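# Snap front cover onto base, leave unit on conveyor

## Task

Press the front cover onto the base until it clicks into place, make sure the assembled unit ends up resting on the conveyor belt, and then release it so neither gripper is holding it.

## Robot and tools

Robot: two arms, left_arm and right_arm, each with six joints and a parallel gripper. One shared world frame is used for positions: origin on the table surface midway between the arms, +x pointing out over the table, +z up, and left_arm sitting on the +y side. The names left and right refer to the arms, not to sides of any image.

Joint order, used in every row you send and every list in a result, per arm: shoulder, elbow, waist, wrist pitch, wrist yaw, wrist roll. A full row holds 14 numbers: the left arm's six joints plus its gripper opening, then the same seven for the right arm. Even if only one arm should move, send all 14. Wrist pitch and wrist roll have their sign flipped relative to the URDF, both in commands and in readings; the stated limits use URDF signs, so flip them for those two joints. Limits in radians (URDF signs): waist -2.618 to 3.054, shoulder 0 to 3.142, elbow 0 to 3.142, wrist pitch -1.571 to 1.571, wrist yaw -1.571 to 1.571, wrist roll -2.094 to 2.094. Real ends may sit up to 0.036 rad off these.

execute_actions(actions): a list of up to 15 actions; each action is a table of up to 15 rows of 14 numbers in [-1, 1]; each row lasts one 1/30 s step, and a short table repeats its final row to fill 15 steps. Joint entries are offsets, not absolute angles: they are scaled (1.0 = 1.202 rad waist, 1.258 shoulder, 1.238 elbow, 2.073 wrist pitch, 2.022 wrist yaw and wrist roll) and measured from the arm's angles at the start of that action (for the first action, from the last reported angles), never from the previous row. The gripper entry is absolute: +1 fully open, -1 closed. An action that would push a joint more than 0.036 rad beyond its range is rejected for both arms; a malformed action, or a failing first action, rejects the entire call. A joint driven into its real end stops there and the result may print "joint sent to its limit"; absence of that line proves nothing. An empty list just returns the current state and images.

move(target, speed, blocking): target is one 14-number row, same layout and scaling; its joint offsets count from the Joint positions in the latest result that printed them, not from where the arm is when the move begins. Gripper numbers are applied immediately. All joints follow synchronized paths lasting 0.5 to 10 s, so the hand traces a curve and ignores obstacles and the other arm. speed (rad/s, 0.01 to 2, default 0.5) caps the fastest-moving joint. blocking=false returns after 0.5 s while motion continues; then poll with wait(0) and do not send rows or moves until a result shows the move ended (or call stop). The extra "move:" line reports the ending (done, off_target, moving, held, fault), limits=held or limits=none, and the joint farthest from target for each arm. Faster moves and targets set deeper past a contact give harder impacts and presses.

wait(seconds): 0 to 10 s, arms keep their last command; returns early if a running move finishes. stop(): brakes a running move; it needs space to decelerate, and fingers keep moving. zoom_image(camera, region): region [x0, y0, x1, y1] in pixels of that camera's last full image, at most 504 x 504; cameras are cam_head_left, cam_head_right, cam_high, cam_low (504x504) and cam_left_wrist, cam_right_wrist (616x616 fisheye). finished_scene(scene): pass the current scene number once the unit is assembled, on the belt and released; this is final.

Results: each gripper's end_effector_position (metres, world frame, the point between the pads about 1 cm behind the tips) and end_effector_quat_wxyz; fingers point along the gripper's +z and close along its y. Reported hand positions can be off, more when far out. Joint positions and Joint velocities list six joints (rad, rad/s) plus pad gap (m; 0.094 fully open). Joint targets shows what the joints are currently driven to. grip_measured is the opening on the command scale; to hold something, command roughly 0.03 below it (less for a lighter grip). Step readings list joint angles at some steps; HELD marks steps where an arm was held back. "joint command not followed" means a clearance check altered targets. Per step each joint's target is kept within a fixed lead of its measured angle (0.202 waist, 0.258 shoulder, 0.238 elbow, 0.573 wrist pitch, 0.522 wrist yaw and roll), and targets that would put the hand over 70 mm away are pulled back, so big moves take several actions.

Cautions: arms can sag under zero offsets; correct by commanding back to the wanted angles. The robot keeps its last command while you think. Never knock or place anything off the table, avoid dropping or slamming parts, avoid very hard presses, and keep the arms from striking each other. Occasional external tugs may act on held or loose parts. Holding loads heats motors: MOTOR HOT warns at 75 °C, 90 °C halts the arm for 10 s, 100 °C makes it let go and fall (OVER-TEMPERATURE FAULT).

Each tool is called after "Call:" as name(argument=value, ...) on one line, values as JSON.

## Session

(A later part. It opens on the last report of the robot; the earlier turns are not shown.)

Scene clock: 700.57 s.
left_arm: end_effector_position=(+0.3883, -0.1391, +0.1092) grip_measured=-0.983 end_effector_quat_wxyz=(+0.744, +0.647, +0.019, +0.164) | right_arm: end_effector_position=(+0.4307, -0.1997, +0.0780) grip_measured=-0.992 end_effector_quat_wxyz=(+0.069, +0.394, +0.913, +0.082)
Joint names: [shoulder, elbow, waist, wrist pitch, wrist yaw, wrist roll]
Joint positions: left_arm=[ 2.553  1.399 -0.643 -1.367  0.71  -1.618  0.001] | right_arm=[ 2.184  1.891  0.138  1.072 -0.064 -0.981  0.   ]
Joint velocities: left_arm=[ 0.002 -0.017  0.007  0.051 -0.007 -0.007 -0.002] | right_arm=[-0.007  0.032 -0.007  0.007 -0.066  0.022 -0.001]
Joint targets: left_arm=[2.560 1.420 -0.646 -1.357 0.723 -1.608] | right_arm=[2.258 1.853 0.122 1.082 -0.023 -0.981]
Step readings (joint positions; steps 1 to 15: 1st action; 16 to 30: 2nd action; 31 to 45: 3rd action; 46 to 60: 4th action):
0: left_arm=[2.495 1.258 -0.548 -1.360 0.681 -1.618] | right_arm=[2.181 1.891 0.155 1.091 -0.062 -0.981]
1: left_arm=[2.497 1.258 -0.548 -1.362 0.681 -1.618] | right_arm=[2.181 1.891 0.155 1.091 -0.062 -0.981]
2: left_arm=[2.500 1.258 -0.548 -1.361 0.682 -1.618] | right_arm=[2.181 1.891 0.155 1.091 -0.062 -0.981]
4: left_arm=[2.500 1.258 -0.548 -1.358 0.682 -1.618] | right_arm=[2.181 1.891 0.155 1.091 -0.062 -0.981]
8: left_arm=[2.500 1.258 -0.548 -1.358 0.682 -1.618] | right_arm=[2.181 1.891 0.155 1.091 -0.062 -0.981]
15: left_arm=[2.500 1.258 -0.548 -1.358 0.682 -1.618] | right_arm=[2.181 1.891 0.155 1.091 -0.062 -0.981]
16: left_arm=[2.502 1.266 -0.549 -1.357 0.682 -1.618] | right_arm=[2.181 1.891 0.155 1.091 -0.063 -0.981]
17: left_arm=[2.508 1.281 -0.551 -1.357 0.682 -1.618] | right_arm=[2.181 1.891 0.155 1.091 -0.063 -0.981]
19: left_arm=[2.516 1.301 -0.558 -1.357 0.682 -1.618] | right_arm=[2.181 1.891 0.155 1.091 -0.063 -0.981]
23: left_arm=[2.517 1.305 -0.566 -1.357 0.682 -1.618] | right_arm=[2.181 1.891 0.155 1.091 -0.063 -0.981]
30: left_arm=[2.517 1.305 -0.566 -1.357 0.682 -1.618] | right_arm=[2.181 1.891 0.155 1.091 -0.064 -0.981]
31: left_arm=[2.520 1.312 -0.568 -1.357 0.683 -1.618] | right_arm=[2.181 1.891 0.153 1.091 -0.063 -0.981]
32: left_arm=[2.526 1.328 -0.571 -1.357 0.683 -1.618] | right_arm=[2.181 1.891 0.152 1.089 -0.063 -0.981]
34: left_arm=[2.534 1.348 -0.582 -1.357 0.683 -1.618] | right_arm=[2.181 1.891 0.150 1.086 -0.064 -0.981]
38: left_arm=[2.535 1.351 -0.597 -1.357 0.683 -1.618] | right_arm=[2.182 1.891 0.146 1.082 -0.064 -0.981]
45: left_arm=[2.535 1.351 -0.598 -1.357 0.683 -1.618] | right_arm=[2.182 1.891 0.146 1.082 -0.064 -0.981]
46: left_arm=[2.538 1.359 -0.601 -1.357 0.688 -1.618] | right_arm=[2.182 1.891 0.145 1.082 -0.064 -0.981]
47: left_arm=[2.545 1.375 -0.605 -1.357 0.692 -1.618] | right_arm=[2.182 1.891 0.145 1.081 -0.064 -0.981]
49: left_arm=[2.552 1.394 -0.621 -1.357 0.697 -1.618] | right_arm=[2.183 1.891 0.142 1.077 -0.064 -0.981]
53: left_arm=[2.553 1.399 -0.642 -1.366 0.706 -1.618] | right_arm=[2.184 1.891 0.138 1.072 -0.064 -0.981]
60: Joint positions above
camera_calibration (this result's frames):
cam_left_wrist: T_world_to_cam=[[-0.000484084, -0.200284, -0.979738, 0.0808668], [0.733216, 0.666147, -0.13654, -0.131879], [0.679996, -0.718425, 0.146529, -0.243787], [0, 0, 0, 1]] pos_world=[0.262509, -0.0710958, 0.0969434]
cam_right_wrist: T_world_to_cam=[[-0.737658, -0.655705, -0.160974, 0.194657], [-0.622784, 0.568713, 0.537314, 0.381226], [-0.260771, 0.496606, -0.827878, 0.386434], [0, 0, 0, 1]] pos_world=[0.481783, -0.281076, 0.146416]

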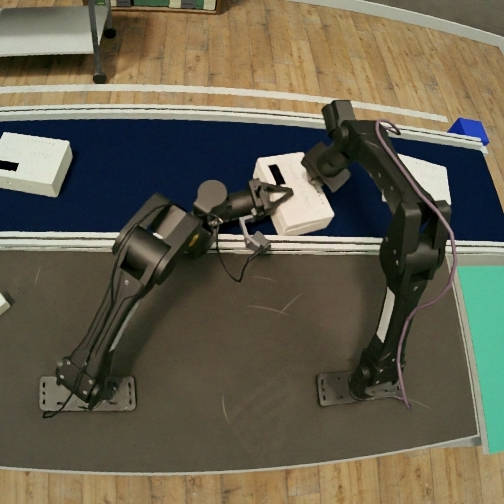

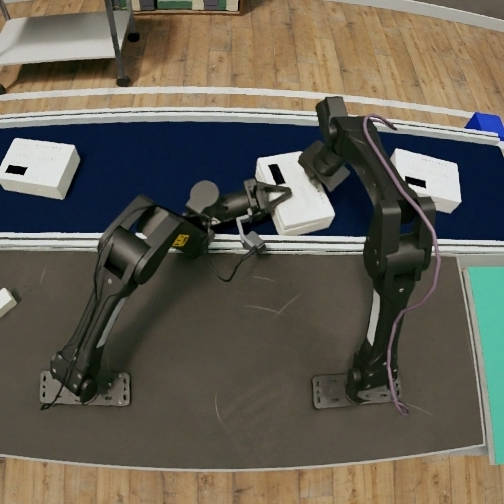

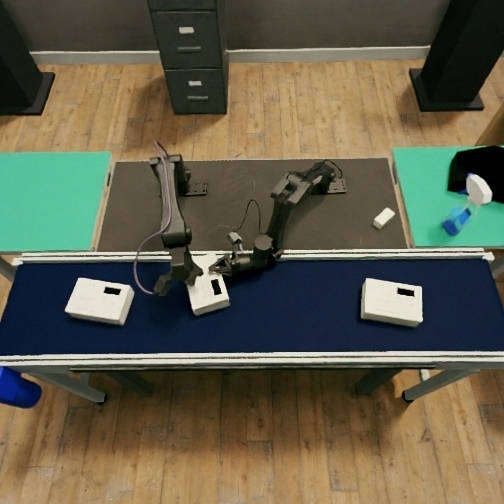

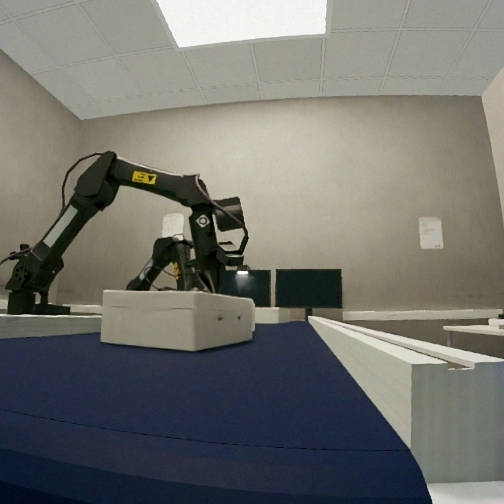

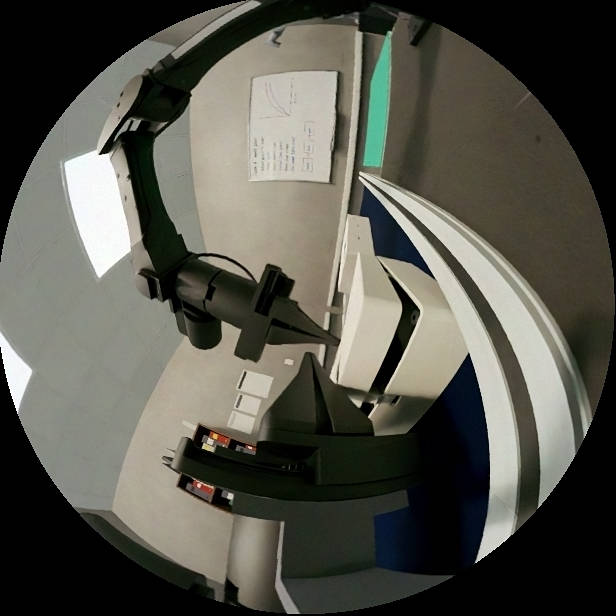

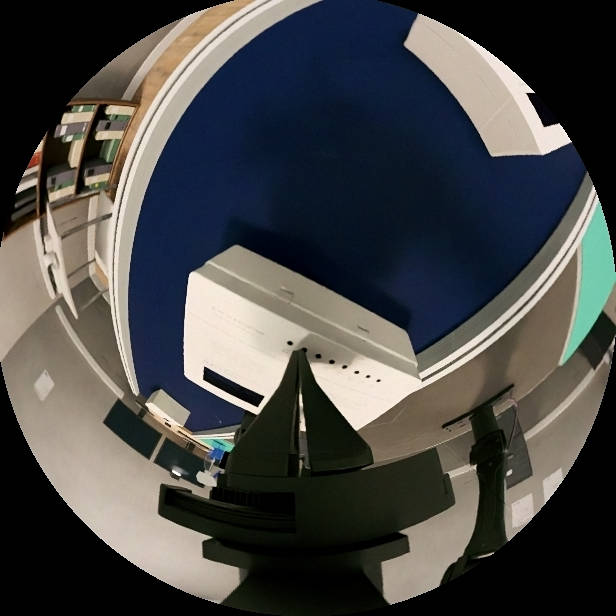

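Call:
move(target=[-0.075,-0.125,0.095,0,-0.015,0,-1,0.03,0,0,0,0,0,-1], speed=0.2)

Call:
execute_actions(actions=[[[0,0,0,0.045,0,0.005,-1,0.04,-0.02,0,0,0,0,-1]],[[0,0,-0.02,0,0,0.005,-1,0.04,-0.02,0,0,0,0,-1]]])

Scene clock: 706.80 s.
left_arm: end_effector_position=(+0.4152, -0.0776, +0.0976) grip_measured=-0.983 end_effector_quat_wxyz=(+0.719, +0.663, +0.080, +0.191) | right_arm: end_effector_position=(+0.4316, -0.1992, +0.0794) grip_measured=-0.992 end_effector_quat_wxyz=(+0.071, +0.394, +0.912, +0.084)
Joint names: [shoulder, elbow, waist, wrist pitch, wrist yaw, wrist roll]
Joint positions: left_arm=[ 2.486  1.255 -0.533 -1.371  0.693 -1.621  0.001] | right_arm=[ 2.182  1.891  0.138  1.068 -0.066 -0.981  0.   ]
Joint velocities: left_arm=[ 0.007  0.002 -0.007 -0.007  0.051 -0.007 -0.001] | right_arm=[-0.017 -0.022 -0.007  0.051 -0.007 -0.037 -0.001]
Joint targets: left_arm=[2.459 1.245 -0.529 -1.368 0.680 -1.618] | right_arm=[2.222 1.891 0.138 1.072 -0.064 -0.981]
move: off_target (left_arm, right_arm); limits=none; left_arm: farthest joint: the shoulder, 0.028 radians from its target (0.094 radians at the start); right_arm: farthest joint: the shoulder, 0.040 radians from its target (0.037 radians at the start)
camera_calibration (this result's frames):
cam_left_wrist: T_world_to_cam=[[-0.0373447, -0.166488, -0.985336, 0.100277], [0.633314, 0.758779, -0.152211, -0.143971], [0.772993, -0.629711, 0.0771028, -0.241256], [0, 0, 0, 1]] pos_world=[0.281413, -0.0259848, 0.095494]
cam_right_wrist: T_world_to_cam=[[-0.736521, -0.655546, -0.166722, 0.19582], [-0.625881, 0.566994, 0.535528, 0.381908], [-0.256533, 0.498776, -0.827897, 0.386129], [0, 0, 0, 1]] pos_world=[0.482309, -0.280762, 0.1478]

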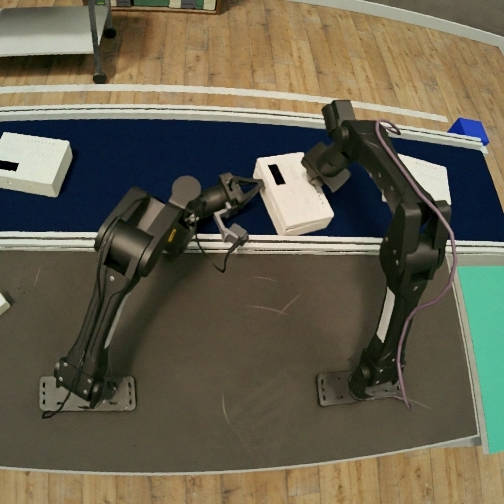

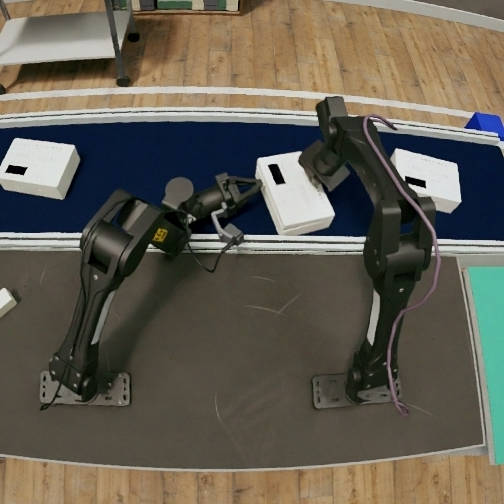

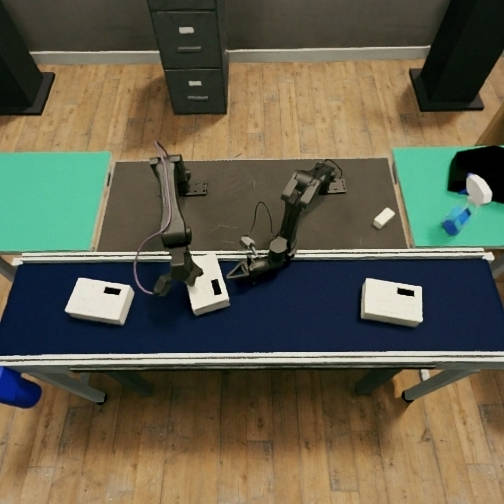

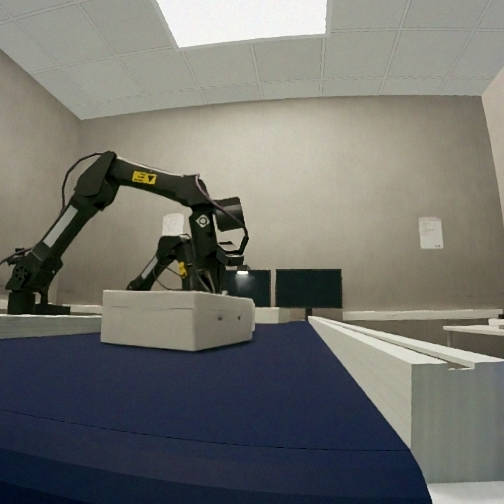

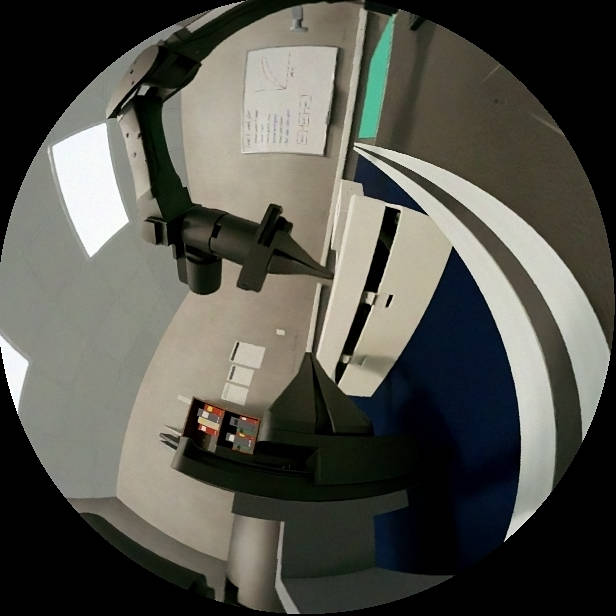

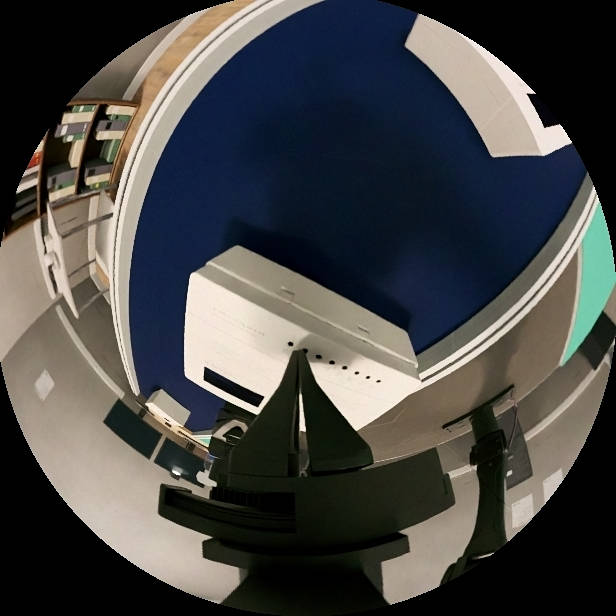

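Scene clock: 707.80 s.
left_arm: end_effector_position=(+0.4096, -0.0868, +0.0795) grip_measured=-0.983 end_effector_quat_wxyz=(+0.704, +0.685, +0.096, +0.162) | right_arm: end_effector_position=(+0.4315, -0.1992, +0.0788) grip_measured=-0.992 end_effector_quat_wxyz=(+0.071, +0.394, +0.912, +0.084)
Joint names: [shoulder, elbow, waist, wrist pitch, wrist yaw, wrist roll]
Joint positions: left_arm=[ 2.489  1.255 -0.551 -1.292  0.693 -1.621  0.001] | right_arm=[ 2.183  1.891  0.138  1.068 -0.066 -0.981  0.   ]
Joint velocities: left_arm=[ 0.012  0.012 -0.002 -0.066  0.022 -0.037  0.   ] | right_arm=[-0.012 -0.002  0.007 -0.037 -0.022  0.022 -0.001]
Joint targets: left_arm=[2.489 1.255 -0.557 -1.292 0.693 -1.611] | right_arm=[2.234 1.866 0.138 1.068 -0.066 -0.981]
Step readings (joint positions; steps 1 to 15: 1st action; 16 to 30: 2nd action):
0: left_arm=[2.486 1.255 -0.533 -1.371 0.693 -1.621] | right_arm=[2.182 1.891 0.138 1.068 -0.066 -0.981]
1: left_arm=[2.486 1.255 -0.533 -1.362 0.693 -1.621] | right_arm=[2.183 1.891 0.138 1.068 -0.066 -0.981]
2: left_arm=[2.486 1.255 -0.533 -1.350 0.693 -1.621] | right_arm=[2.183 1.891 0.138 1.068 -0.066 -0.981]
4: left_arm=[2.488 1.255 -0.533 -1.327 0.693 -1.621] | right_arm=[2.183 1.891 0.138 1.068 -0.066 -0.981]
8: left_arm=[2.489 1.255 -0.533 -1.302 0.693 -1.621] | right_arm=[2.183 1.891 0.138 1.068 -0.066 -0.981]
15: left_arm=[2.489 1.255 -0.533 -1.292 0.693 -1.621] | right_arm=[2.183 1.891 0.138 1.068 -0.066 -0.981]
16: left_arm=[2.489 1.255 -0.534 -1.292 0.693 -1.621] | right_arm=[2.183 1.891 0.138 1.068 -0.066 -0.981]
17: left_arm=[2.489 1.255 -0.536 -1.292 0.693 -1.621] | right_arm=[2.183 1.891 0.138 1.068 -0.066 -0.981]
19: left_arm=[2.489 1.255 -0.542 -1.292 0.693 -1.621] | right_arm=[2.183 1.891 0.138 1.068 -0.066 -0.981]
23: left_arm=[2.489 1.255 -0.551 -1.292 0.693 -1.621] | right_arm=[2.183 1.891 0.138 1.068 -0.066 -0.981]
30: Joint positions above
camera_calibration (this result's frames):
cam_left_wrist: T_world_to_cam=[[-0.111294, -0.125968, -0.985772, 0.114574], [0.635875, 0.753274, -0.168049, -0.136474], [0.763725, -0.645531, -0.00373447, -0.232364], [0, 0, 0, 1]] pos_world=[0.276994, -0.032763, 0.0891419]
cam_right_wrist: T_world_to_cam=[[-0.736709, -0.655576, -0.165771, 0.195696], [-0.625276, 0.567091, 0.536133, 0.381873], [-0.257468, 0.498627, -0.827696, 0.386048], [0, 0, 0, 1]] pos_world=[0.482342, -0.280757, 0.147236]

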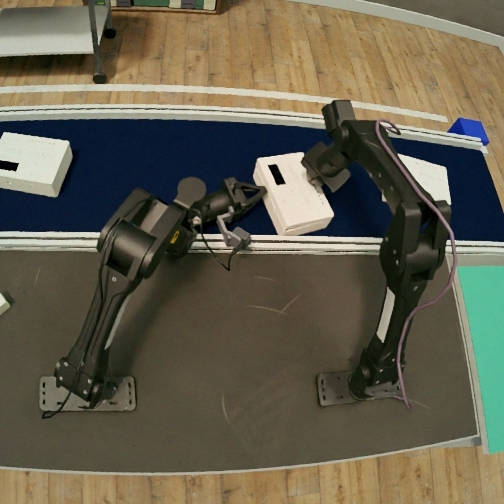

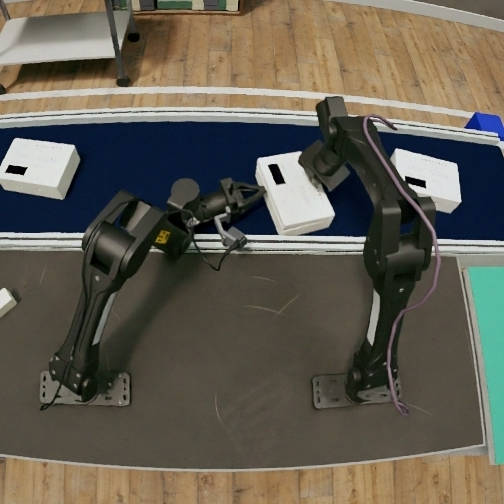

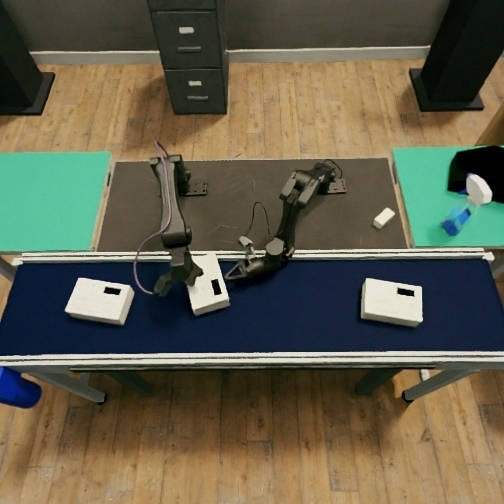

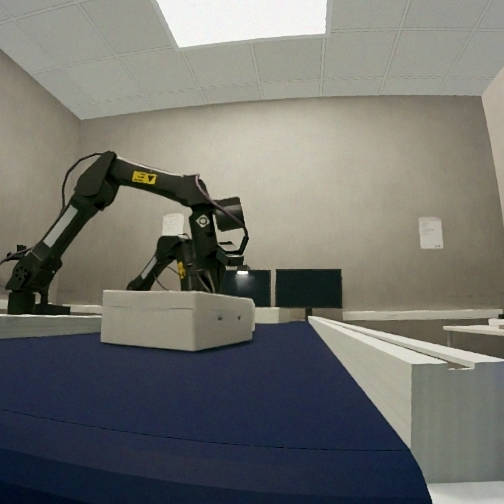

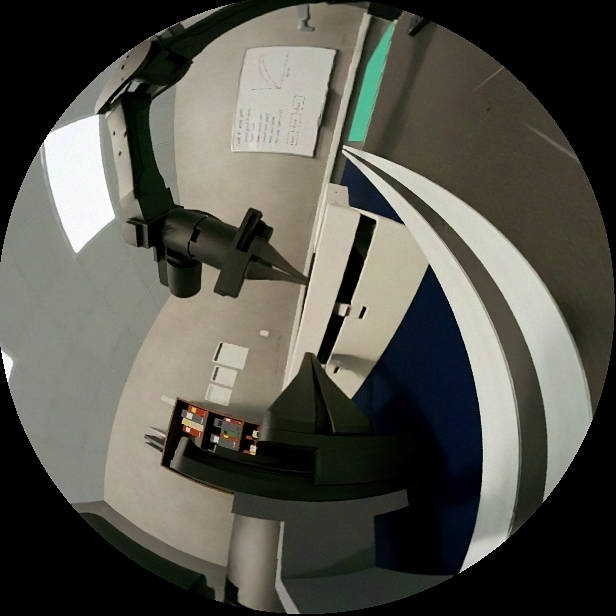

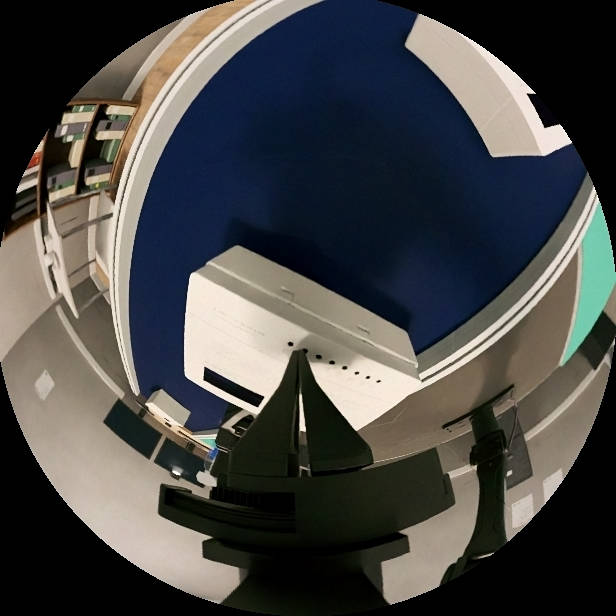

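Call:
execute_actions(actions=[[[0,0,-0.025,0,0,0.005,-1,0.04,-0.02,0,0,0,0,-1]],[[0,0,-0.03,0,0,0.005,-1,0.04,-0.02,-0.01,0,0,0,-1]],[[0,0,-0.04,0,0,0.005,-1,0.04,-0.02,-0.01,0,0,0,-1]]])

Call:
zoom_image(camera="cam_right_wrist", region=[160,180,460,420])

Scene clock: 713.03 s.
left_arm: end_effector_position=(+0.3856, -0.1144, +0.0795) grip_measured=-0.983 end_effector_quat_wxyz=(+0.709, +0.687, +0.077, +0.142) | right_arm: end_effector_position=(+0.4380, -0.2095, +0.0791) grip_measured=-0.992 end_effector_quat_wxyz=(+0.080, +0.404, +0.907, +0.086)
Joint names: [shoulder, elbow, waist, wrist pitch, wrist yaw, wrist roll]
Joint positions: left_arm=[ 2.489  1.255 -0.616 -1.292  0.684 -1.621  0.001] | right_arm=[ 2.185  1.891  0.116  1.049 -0.062 -0.981  0.   ]
Joint velocities: left_arm=[ 0.002 -0.017 -0.012  0.007  0.066 -0.081 -0.   ] | right_arm=[-0.027  0.012  0.012 -0.022 -0.037  0.007  0.001]
Joint targets: left_arm=[2.489 1.255 -0.635 -1.292 0.690 -1.611] | right_arm=[2.234 1.866 0.117 1.061 -0.064 -0.981]
Step readings (joint positions; steps 1 to 15: 1st action; 16 to 30: 2nd action; 31 to 45: 3rd action):
0: left_arm=[2.489 1.255 -0.551 -1.292 0.693 -1.621] | right_arm=[2.183 1.891 0.138 1.068 -0.066 -0.981]
1: left_arm=[2.489 1.255 -0.553 -1.292 0.693 -1.621] | right_arm=[2.183 1.891 0.138 1.068 -0.066 -0.981]
2: left_arm=[2.489 1.255 -0.556 -1.292 0.693 -1.621] | right_arm=[2.183 1.891 0.138 1.068 -0.066 -0.981]
4: left_arm=[2.489 1.255 -0.565 -1.292 0.693 -1.621] | right_arm=[2.183 1.891 0.138 1.068 -0.066 -0.981]
8: left_arm=[2.489 1.255 -0.571 -1.292 0.692 -1.621] | right_arm=[2.183 1.891 0.137 1.067 -0.064 -0.981]
15: left_arm=[2.489 1.255 -0.571 -1.292 0.692 -1.621] | right_arm=[2.183 1.891 0.137 1.067 -0.064 -0.981]
16: left_arm=[2.489 1.255 -0.572 -1.292 0.692 -1.621] | right_arm=[2.183 1.891 0.136 1.067 -0.064 -0.981]
17: left_arm=[2.489 1.255 -0.574 -1.292 0.690 -1.621] | right_arm=[2.183 1.891 0.135 1.066 -0.064 -0.981]
19: left_arm=[2.489 1.255 -0.579 -1.292 0.690 -1.621] | right_arm=[2.183 1.891 0.133 1.064 -0.064 -0.981]
23: left_arm=[2.489 1.255 -0.587 -1.292 0.690 -1.621] | right_arm=[2.184 1.891 0.129 1.061 -0.064 -0.981]
30: left_arm=[2.489 1.255 -0.587 -1.292 0.690 -1.621] | right_arm=[2.184 1.891 0.129 1.061 -0.064 -0.981]
31: left_arm=[2.489 1.255 -0.589 -1.292 0.688 -1.621] | right_arm=[2.184 1.891 0.128 1.060 -0.064 -0.981]
32: left_arm=[2.489 1.255 -0.591 -1.292 0.685 -1.621] | right_arm=[2.184 1.891 0.127 1.059 -0.064 -0.981]
34: left_arm=[2.489 1.255 -0.600 -1.292 0.684 -1.621] | right_arm=[2.184 1.891 0.122 1.056 -0.064 -0.981]
38: left_arm=[2.489 1.255 -0.614 -1.292 0.684 -1.621] | right_arm=[2.185 1.891 0.116 1.050 -0.063 -0.981]
45: Joint positions above
camera_calibration (this result's frames):
cam_left_wrist: T_world_to_cam=[[-0.118418, -0.120015, -0.985684, 0.111908], [0.676784, 0.716624, -0.168562, -0.120345], [0.726595, -0.687056, -0.00363677, -0.222292], [0, 0, 0, 1]] pos_world=[0.256216, -0.0530547, 0.0892117]
cam_right_wrist: T_world_to_cam=[[-0.748172, -0.638997, -0.178666, 0.203353], [-0.622002, 0.581725, 0.524128, 0.394152], [-0.230981, 0.503268, -0.832688, 0.382835], [0, 0, 0, 1]] pos_world=[0.485734, -0.292015, 0.148528]

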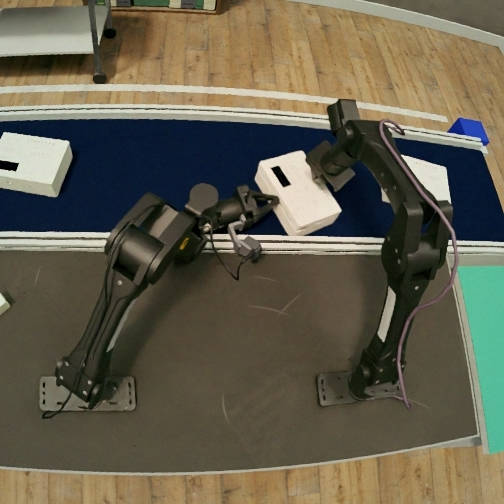

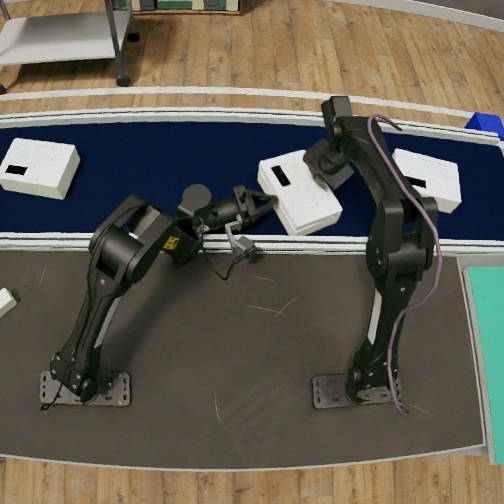

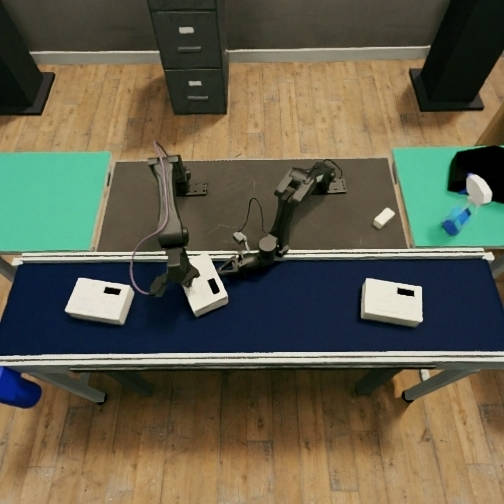

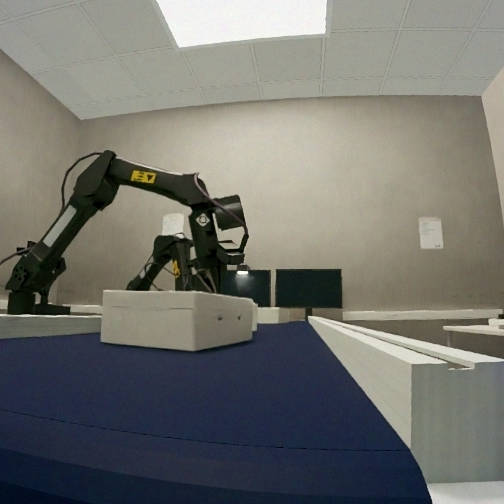

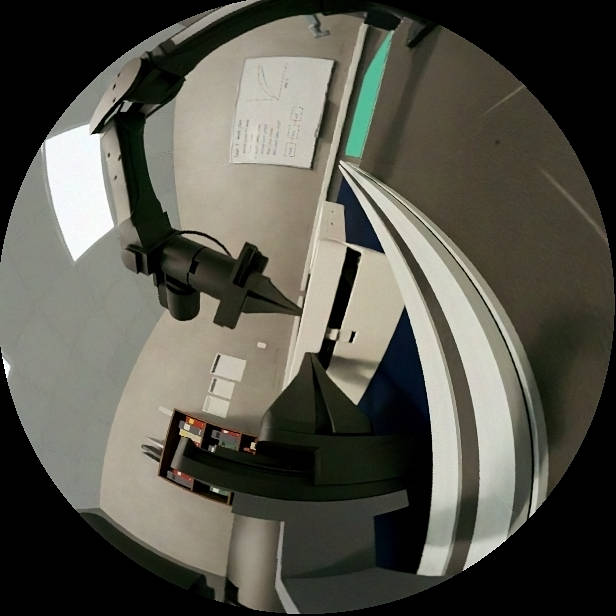

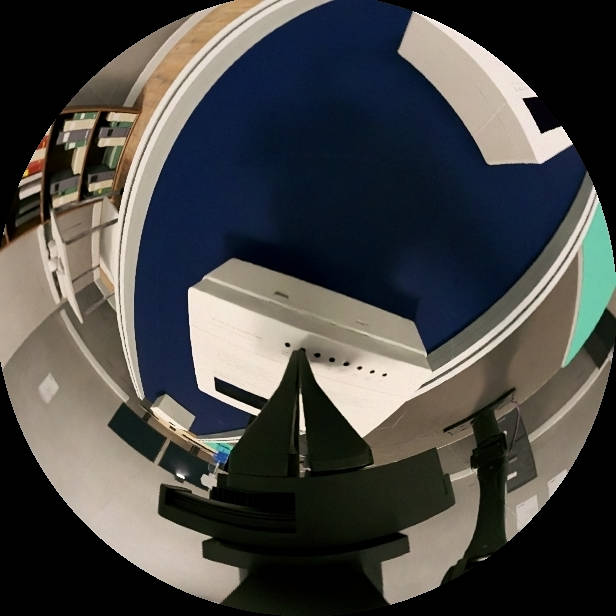

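Region (160, 180, 460, 420) of cam_right_wrist's 616x616 image, scaled by 1.680, with more detail than that image has; it fills the top 403 rows of this view, and the rest is white.

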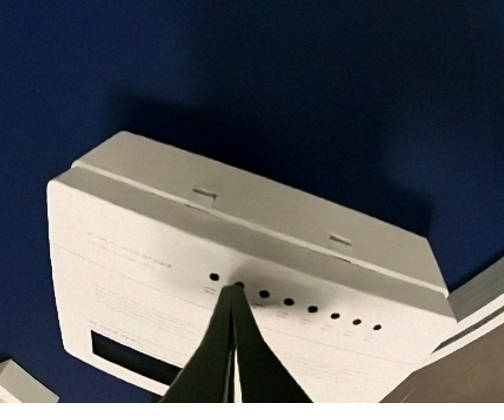

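Offset reduced. Now press window side with left as support.

Call:
execute_actions(actions=[[[0,0,0,0,0,0.005,-1,-0.05,0,0,0.03,0.02,0,-1]],[[0,0,0,0,0,0.005,-1,-0.01,0,0.065,0.01,0.01,0,-1]],[[0,0,0,0,0,0.005,-1,-0.01,0,0.065,0,0,0,-1]],[[0,0,0,0,0,0.005,-1,0.04,0,0,0,0,0,-1]],[[0,0,-0.02,0,0,0.005,-1,0.08,-0.04,0,0,0,0,-1]],[[0,0,-0.035,0,0,0.005,-1,0.1,-0.045,0,0,0,0,-1]]])

Scene clock: 723.67 s.
left_arm: end_effector_position=(+0.3847, -0.1158, +0.0797) grip_measured=-0.983 end_effector_quat_wxyz=(+0.709, +0.687, +0.077, +0.143) | right_arm: end_effector_position=(+0.4087, -0.1379, +0.0832) grip_measured=-0.992 end_effector_quat_wxyz=(+0.067, +0.327, +0.940, +0.073)
Joint names: [shoulder, elbow, waist, wrist pitch, wrist yaw, wrist roll]
Joint positions: left_arm=[ 2.489  1.255 -0.62  -1.292  0.679 -1.621  0.001] | right_arm=[ 2.169  1.89   0.287  1.097 -0.036 -0.981  0.   ]
Joint velocities: left_arm=[ 0.007  0.007  0.002  0.081 -0.022  0.081 -0.001] | right_arm=[-0.012 -0.007  0.007  0.022 -0.007 -0.051 -0.001]
Joint targets: left_arm=[2.489 1.255 -0.660 -1.292 0.683 -1.611] | right_arm=[2.293 1.834 0.287 1.096 -0.036 -0.981]
Step readings (joint positions; steps 1 to 15: 1st action; 16 to 30: 2nd action; 31 to 45: 3rd action; 46 to 60: 4th action; 61 to 75: 5th action; 76 to 90: 6th action):
0: left_arm=[2.489 1.255 -0.616 -1.292 0.684 -1.621] | right_arm=[2.185 1.891 0.116 1.049 -0.062 -0.981]
1: left_arm=[2.489 1.255 -0.616 -1.292 0.684 -1.621] | right_arm=[2.178 1.891 0.116 1.051 -0.058 -0.981]
2: left_arm=[2.489 1.255 -0.616 -1.292 0.684 -1.621] | right_arm=[2.173 1.891 0.116 1.062 -0.054 -0.981]
4: left_arm=[2.489 1.255 -0.616 -1.292 0.684 -1.621] | right_arm=[2.154 1.891 0.116 1.078 -0.049 -0.981]
8: left_arm=[2.489 1.255 -0.616 -1.292 0.684 -1.621] | right_arm=[2.128 1.891 0.116 1.088 -0.042 -0.981]
15: left_arm=[2.489 1.255 -0.616 -1.292 0.684 -1.621] | right_arm=[2.126 1.891 0.116 1.095 -0.039 -0.981]
16: left_arm=[2.489 1.255 -0.616 -1.292 0.684 -1.621] | right_arm=[2.126 1.891 0.122 1.096 -0.035 -0.981]
17: left_arm=[2.489 1.255 -0.616 -1.292 0.684 -1.621] | right_arm=[2.126 1.891 0.132 1.097 -0.031 -0.981]
19: left_arm=[2.489 1.255 -0.616 -1.292 0.684 -1.621] | right_arm=[2.126 1.891 0.162 1.098 -0.030 -0.981]
23: left_arm=[2.489 1.255 -0.616 -1.292 0.684 -1.621] | right_arm=[2.126 1.891 0.203 1.099 -0.030 -0.981]
30: left_arm=[2.489 1.255 -0.616 -1.292 0.684 -1.621] | right_arm=[2.126 1.891 0.201 1.101 -0.030 -0.981]
31: left_arm=[2.489 1.255 -0.616 -1.292 0.684 -1.621] | right_arm=[2.126 1.891 0.207 1.101 -0.028 -0.981]
32: left_arm=[2.489 1.255 -0.616 -1.292 0.684 -1.621] | right_arm=[2.126 1.891 0.216 1.101 -0.027 -0.981]
34: left_arm=[2.489 1.255 -0.616 -1.292 0.684 -1.621] | right_arm=[2.126 1.891 0.247 1.101 -0.027 -0.981]
38: left_arm=[2.489 1.255 -0.616 -1.292 0.684 -1.621] | right_arm=[2.126 1.891 0.288 1.101 -0.034 -0.981]
45: left_arm=[2.489 1.255 -0.616 -1.292 0.684 -1.621] | right_arm=[2.126 1.891 0.287 1.101 -0.035 -0.981]
46: left_arm=[2.489 1.255 -0.616 -1.292 0.684 -1.621] | right_arm=[2.129 1.891 0.287 1.101 -0.035 -0.981]
47: left_arm=[2.489 1.255 -0.616 -1.292 0.684 -1.621] | right_arm=[2.133 1.891 0.287 1.099 -0.035 -0.981]
49: left_arm=[2.489 1.255 -0.616 -1.292 0.684 -1.621] | right_arm=[2.147 1.891 0.287 1.099 -0.035 -0.981]
53: left_arm=[2.489 1.255 -0.616 -1.292 0.684 -1.621] | right_arm=[2.162 1.891 0.287 1.098 -0.035 -0.981]
60: left_arm=[2.489 1.255 -0.616 -1.292 0.684 -1.621] | right_arm=[2.162 1.891 0.287 1.097 -0.035 -0.981]
61: left_arm=[2.489 1.255 -0.617 -1.292 0.684 -1.621] | right_arm=[2.168 1.890 0.287 1.096 -0.036 -0.981]
62: left_arm=[2.489 1.255 -0.618 -1.292 0.684 -1.621] | right_arm=[2.168 1.890 0.287 1.096 -0.036 -0.981]
64: left_arm=[2.489 1.255 -0.618 -1.292 0.684 -1.621] | right_arm=[2.168 1.890 0.287 1.096 -0.036 -0.981]
68: left_arm=[2.489 1.255 -0.618 -1.292 0.684 -1.621] | right_arm=[2.168 1.890 0.287 1.096 -0.036 -0.981]
75: left_arm=[2.489 1.255 -0.618 -1.292 0.684 -1.621] | right_arm=[2.168 1.890 0.287 1.096 -0.036 -0.981]
76: left_arm=[2.489 1.255 -0.619 -1.292 0.683 -1.621] | right_arm=[2.169 1.890 0.287 1.097 -0.036 -0.981]
77: left_arm=[2.489 1.255 -0.620 -1.292 0.681 -1.621] | right_arm=[2.169 1.890 0.287 1.097 -0.036 -0.981]
79: left_arm=[2.489 1.255 -0.620 -1.292 0.679 -1.621] | right_arm=[2.169 1.890 0.287 1.097 -0.036 -0.981]
83: left_arm=[2.489 1.255 -0.620 -1.292 0.679 -1.621] | right_arm=[2.169 1.890 0.287 1.097 -0.036 -0.981]
90: Joint positions above
camera_calibration (this result's frames):
cam_left_wrist: T_world_to_cam=[[-0.118168, -0.120548, -0.985649, 0.111574], [0.676271, 0.717058, -0.168775, -0.118398], [0.727114, -0.68651, -0.00321026, -0.222852], [0, 0, 0, 1]] pos_world=[0.255292, -0.0546423, 0.0892751]
cam_right_wrist: T_world_to_cam=[[-0.636761, -0.758653, -0.137772, 0.162426], [-0.696498, 0.489273, 0.524883, 0.349806], [-0.330796, 0.430183, -0.83995, 0.374763], [0, 0, 0, 1]] pos_world=[0.471036, -0.209143, 0.153553]

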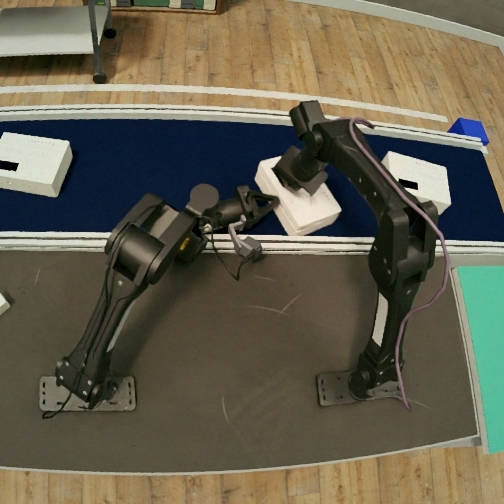

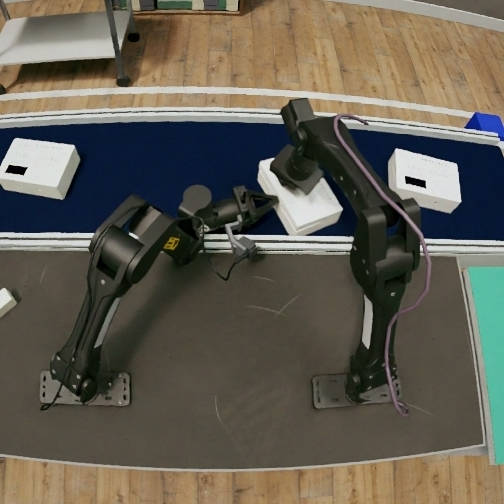

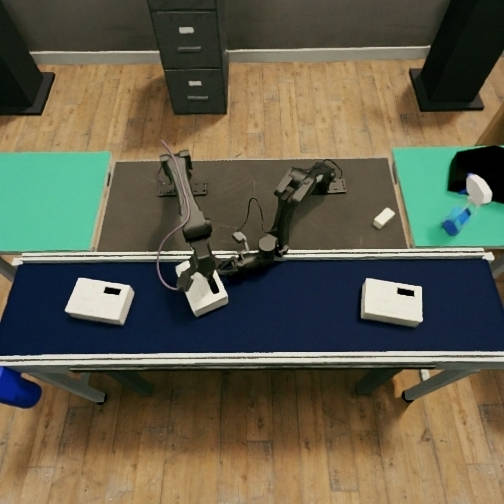

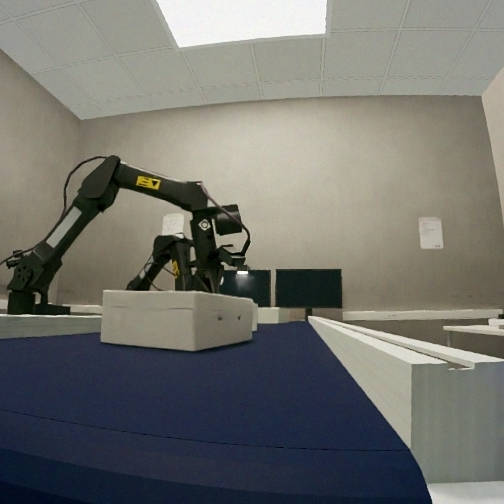

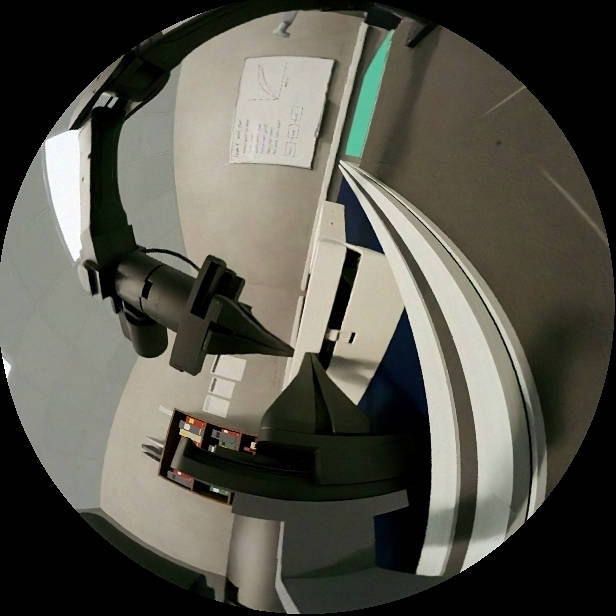

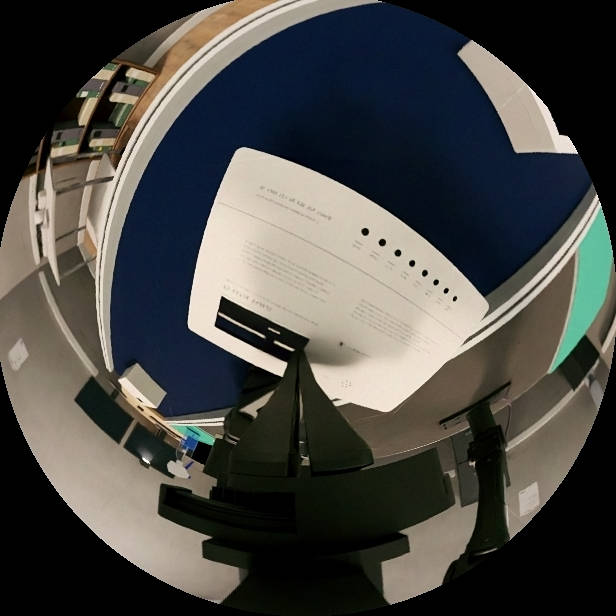

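Call:
execute_actions(actions=[[[0,0.02,-0.06,0,0.01,0.005,-1,0.1,-0.04,-0.015,0,0.01,0,-1]],[[0,0.02,-0.075,0,0.02,0.005,-1,0.1,-0.04,-0.02,0,0.01,0,-1]],[[0,0,0.02,0,0,0.005,-1,0.11,-0.04,0,0,0,0,-1]]])

Call:
zoom_image(camera="cam_left_wrist", region=[250,230,430,410])

Scene clock: 732.13 s.
left_arm: end_effector_position=(+0.3739, -0.1340, +0.0848) grip_measured=-0.983 end_effector_quat_wxyz=(+0.711, +0.683, +0.062, +0.154) | right_arm: end_effector_position=(+0.4178, -0.1489, +0.0830) grip_measured=-0.992 end_effector_quat_wxyz=(+0.074, +0.340, +0.934, +0.079)
Joint names: [shoulder, elbow, waist, wrist pitch, wrist yaw, wrist roll]
Joint positions: left_arm=[ 2.489  1.266 -0.666 -1.297  0.64  -1.649  0.001] | right_arm=[ 2.172  1.89   0.257  1.075 -0.04  -0.981  0.   ]
Joint velocities: left_arm=[ 0.007 -0.012  0.007  0.022  0.022  0.066 -0.   ] | right_arm=[-0.002 -0.017 -0.027 -0.037  0.051  0.037 -0.   ]
Joint targets: left_arm=[2.489 1.266 -0.660 -1.297 0.642 -1.638] | right_arm=[2.302 1.843 0.257 1.075 -0.038 -0.981]
Step readings (joint positions; steps 1 to 15: 1st action; 16 to 30: 2nd action; 31 to 45: 3rd action):
0: left_arm=[2.489 1.255 -0.620 -1.292 0.679 -1.621] | right_arm=[2.169 1.890 0.287 1.097 -0.036 -0.981]
1: left_arm=[2.489 1.255 -0.623 -1.292 0.678 -1.621] | right_arm=[2.169 1.890 0.285 1.097 -0.036 -0.981]
2: left_arm=[2.489 1.255 -0.627 -1.292 0.677 -1.621] | right_arm=[2.169 1.890 0.283 1.096 -0.036 -0.981]
4: left_arm=[2.489 1.255 -0.641 -1.293 0.677 -1.621] | right_arm=[2.169 1.890 0.278 1.092 -0.035 -0.981]
8: left_arm=[2.489 1.256 -0.664 -1.293 0.674 -1.625] | right_arm=[2.170 1.890 0.270 1.086 -0.033 -0.981]
15: left_arm=[2.489 1.256 -0.664 -1.293 0.674 -1.625] | right_arm=[2.170 1.890 0.270 1.086 -0.033 -0.981]
16: left_arm=[2.489 1.256 -0.668 -1.293 0.672 -1.627] | right_arm=[2.170 1.890 0.269 1.086 -0.033 -0.981]
17: left_arm=[2.489 1.257 -0.671 -1.293 0.664 -1.631] | right_arm=[2.170 1.890 0.266 1.084 -0.033 -0.981]
19: left_arm=[2.489 1.262 -0.678 -1.293 0.653 -1.638] | right_arm=[2.171 1.890 0.261 1.080 -0.036 -0.981]
23: left_arm=[2.489 1.266 -0.684 -1.296 0.642 -1.647] | right_arm=[2.171 1.890 0.257 1.075 -0.038 -0.981]
30: left_arm=[2.489 1.266 -0.684 -1.296 0.642 -1.649] | right_arm=[2.171 1.890 0.257 1.075 -0.038 -0.981]
31: left_arm=[2.489 1.266 -0.680 -1.297 0.640 -1.649] | right_arm=[2.172 1.890 0.257 1.075 -0.039 -0.981]
32: left_arm=[2.489 1.266 -0.677 -1.297 0.640 -1.649] | right_arm=[2.172 1.890 0.257 1.075 -0.040 -0.981]
34: left_arm=[2.489 1.266 -0.672 -1.297 0.640 -1.649] | right_arm=[2.172 1.890 0.257 1.075 -0.040 -0.981]
38: left_arm=[2.489 1.266 -0.666 -1.297 0.640 -1.649] | right_arm=[2.172 1.890 0.257 1.075 -0.040 -0.981]
45: Joint positions above
camera_calibration (this result's frames):
cam_left_wrist: T_world_to_cam=[[-0.0810227, -0.12245, -0.989162, 0.0993094], [0.686181, 0.712942, -0.144462, -0.103567], [0.722904, -0.690449, 0.0262583, -0.228878], [0, 0, 0, 1]] pos_world=[0.244569, -0.0720315, 0.0892817]
cam_right_wrist: T_world_to_cam=[[-0.65561, -0.738836, -0.155874, 0.172165], [-0.691235, 0.504147, 0.517716, 0.362197], [-0.303924, 0.447165, -0.841233, 0.373675], [0, 0, 0, 1]] pos_world=[0.476805, -0.222493, 0.153668]

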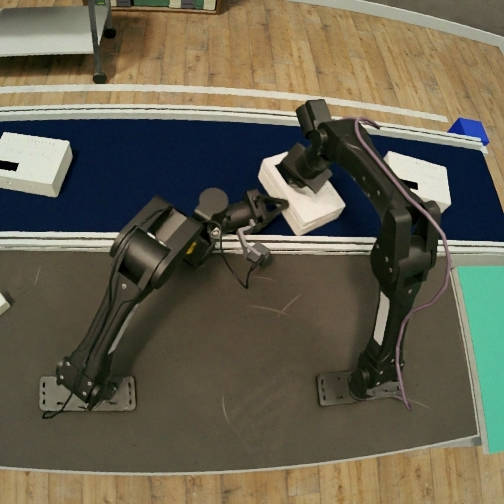

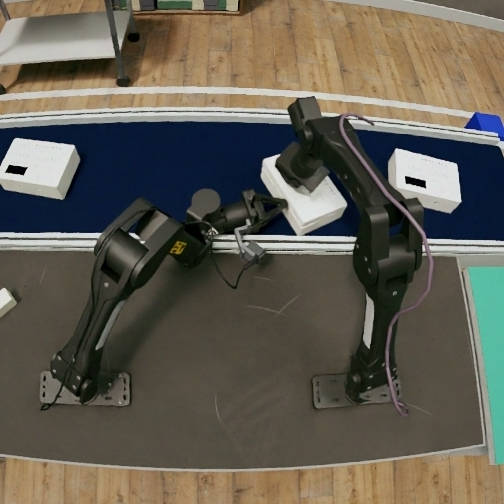

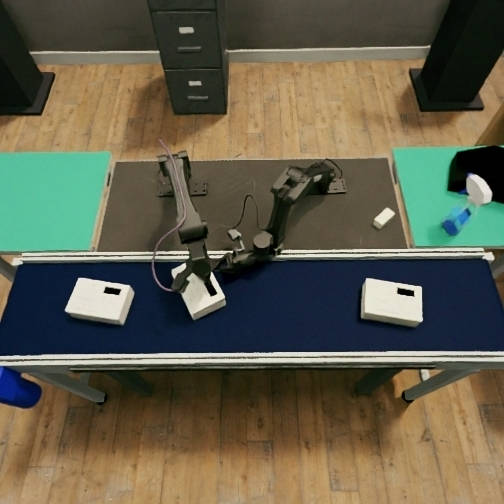

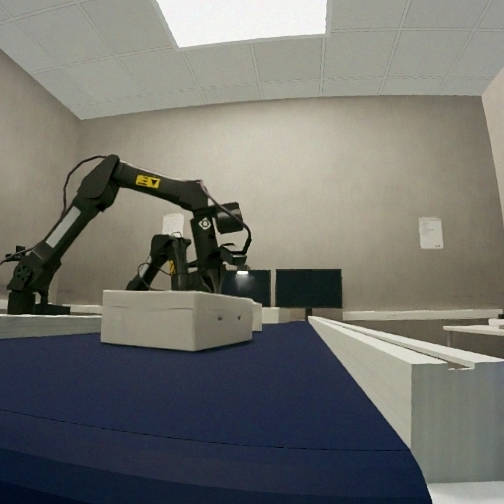

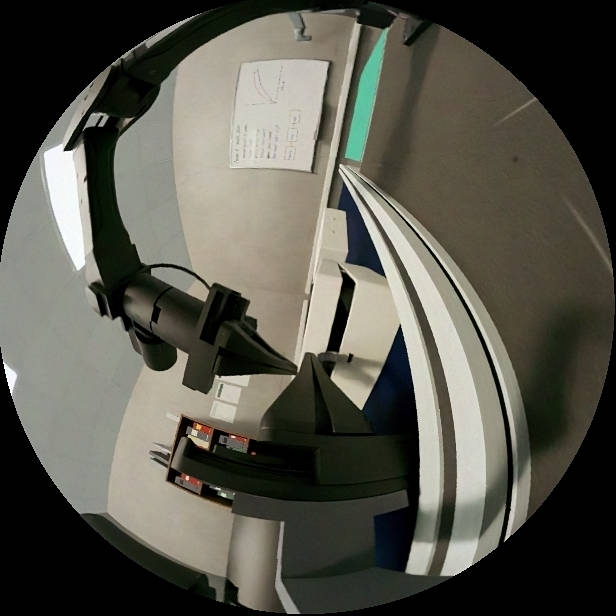

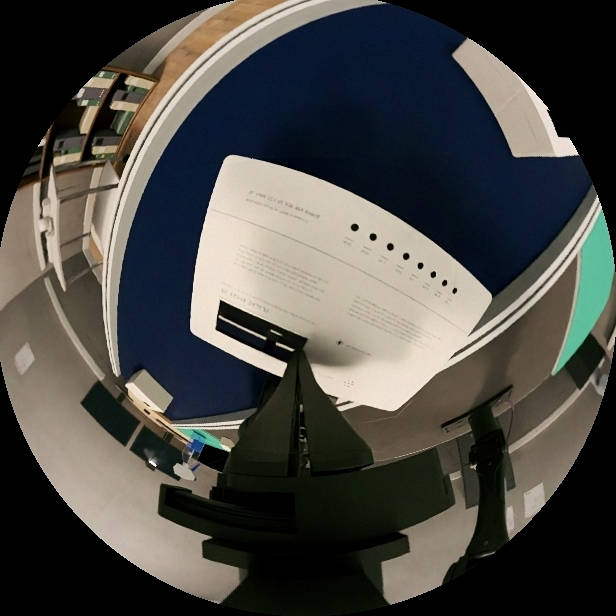

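Region (250, 230, 430, 410) of cam_left_wrist's 616x616 image, scaled by 2.800, with more detail than that image has.

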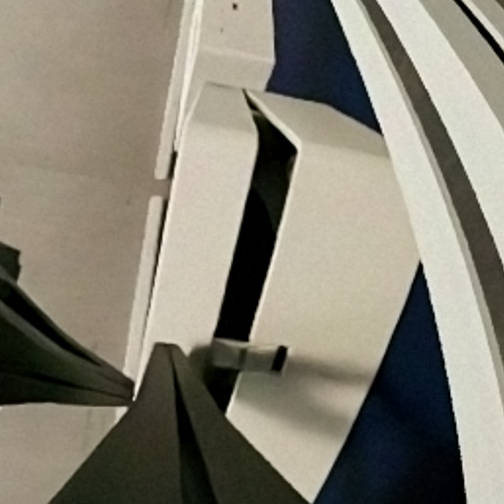

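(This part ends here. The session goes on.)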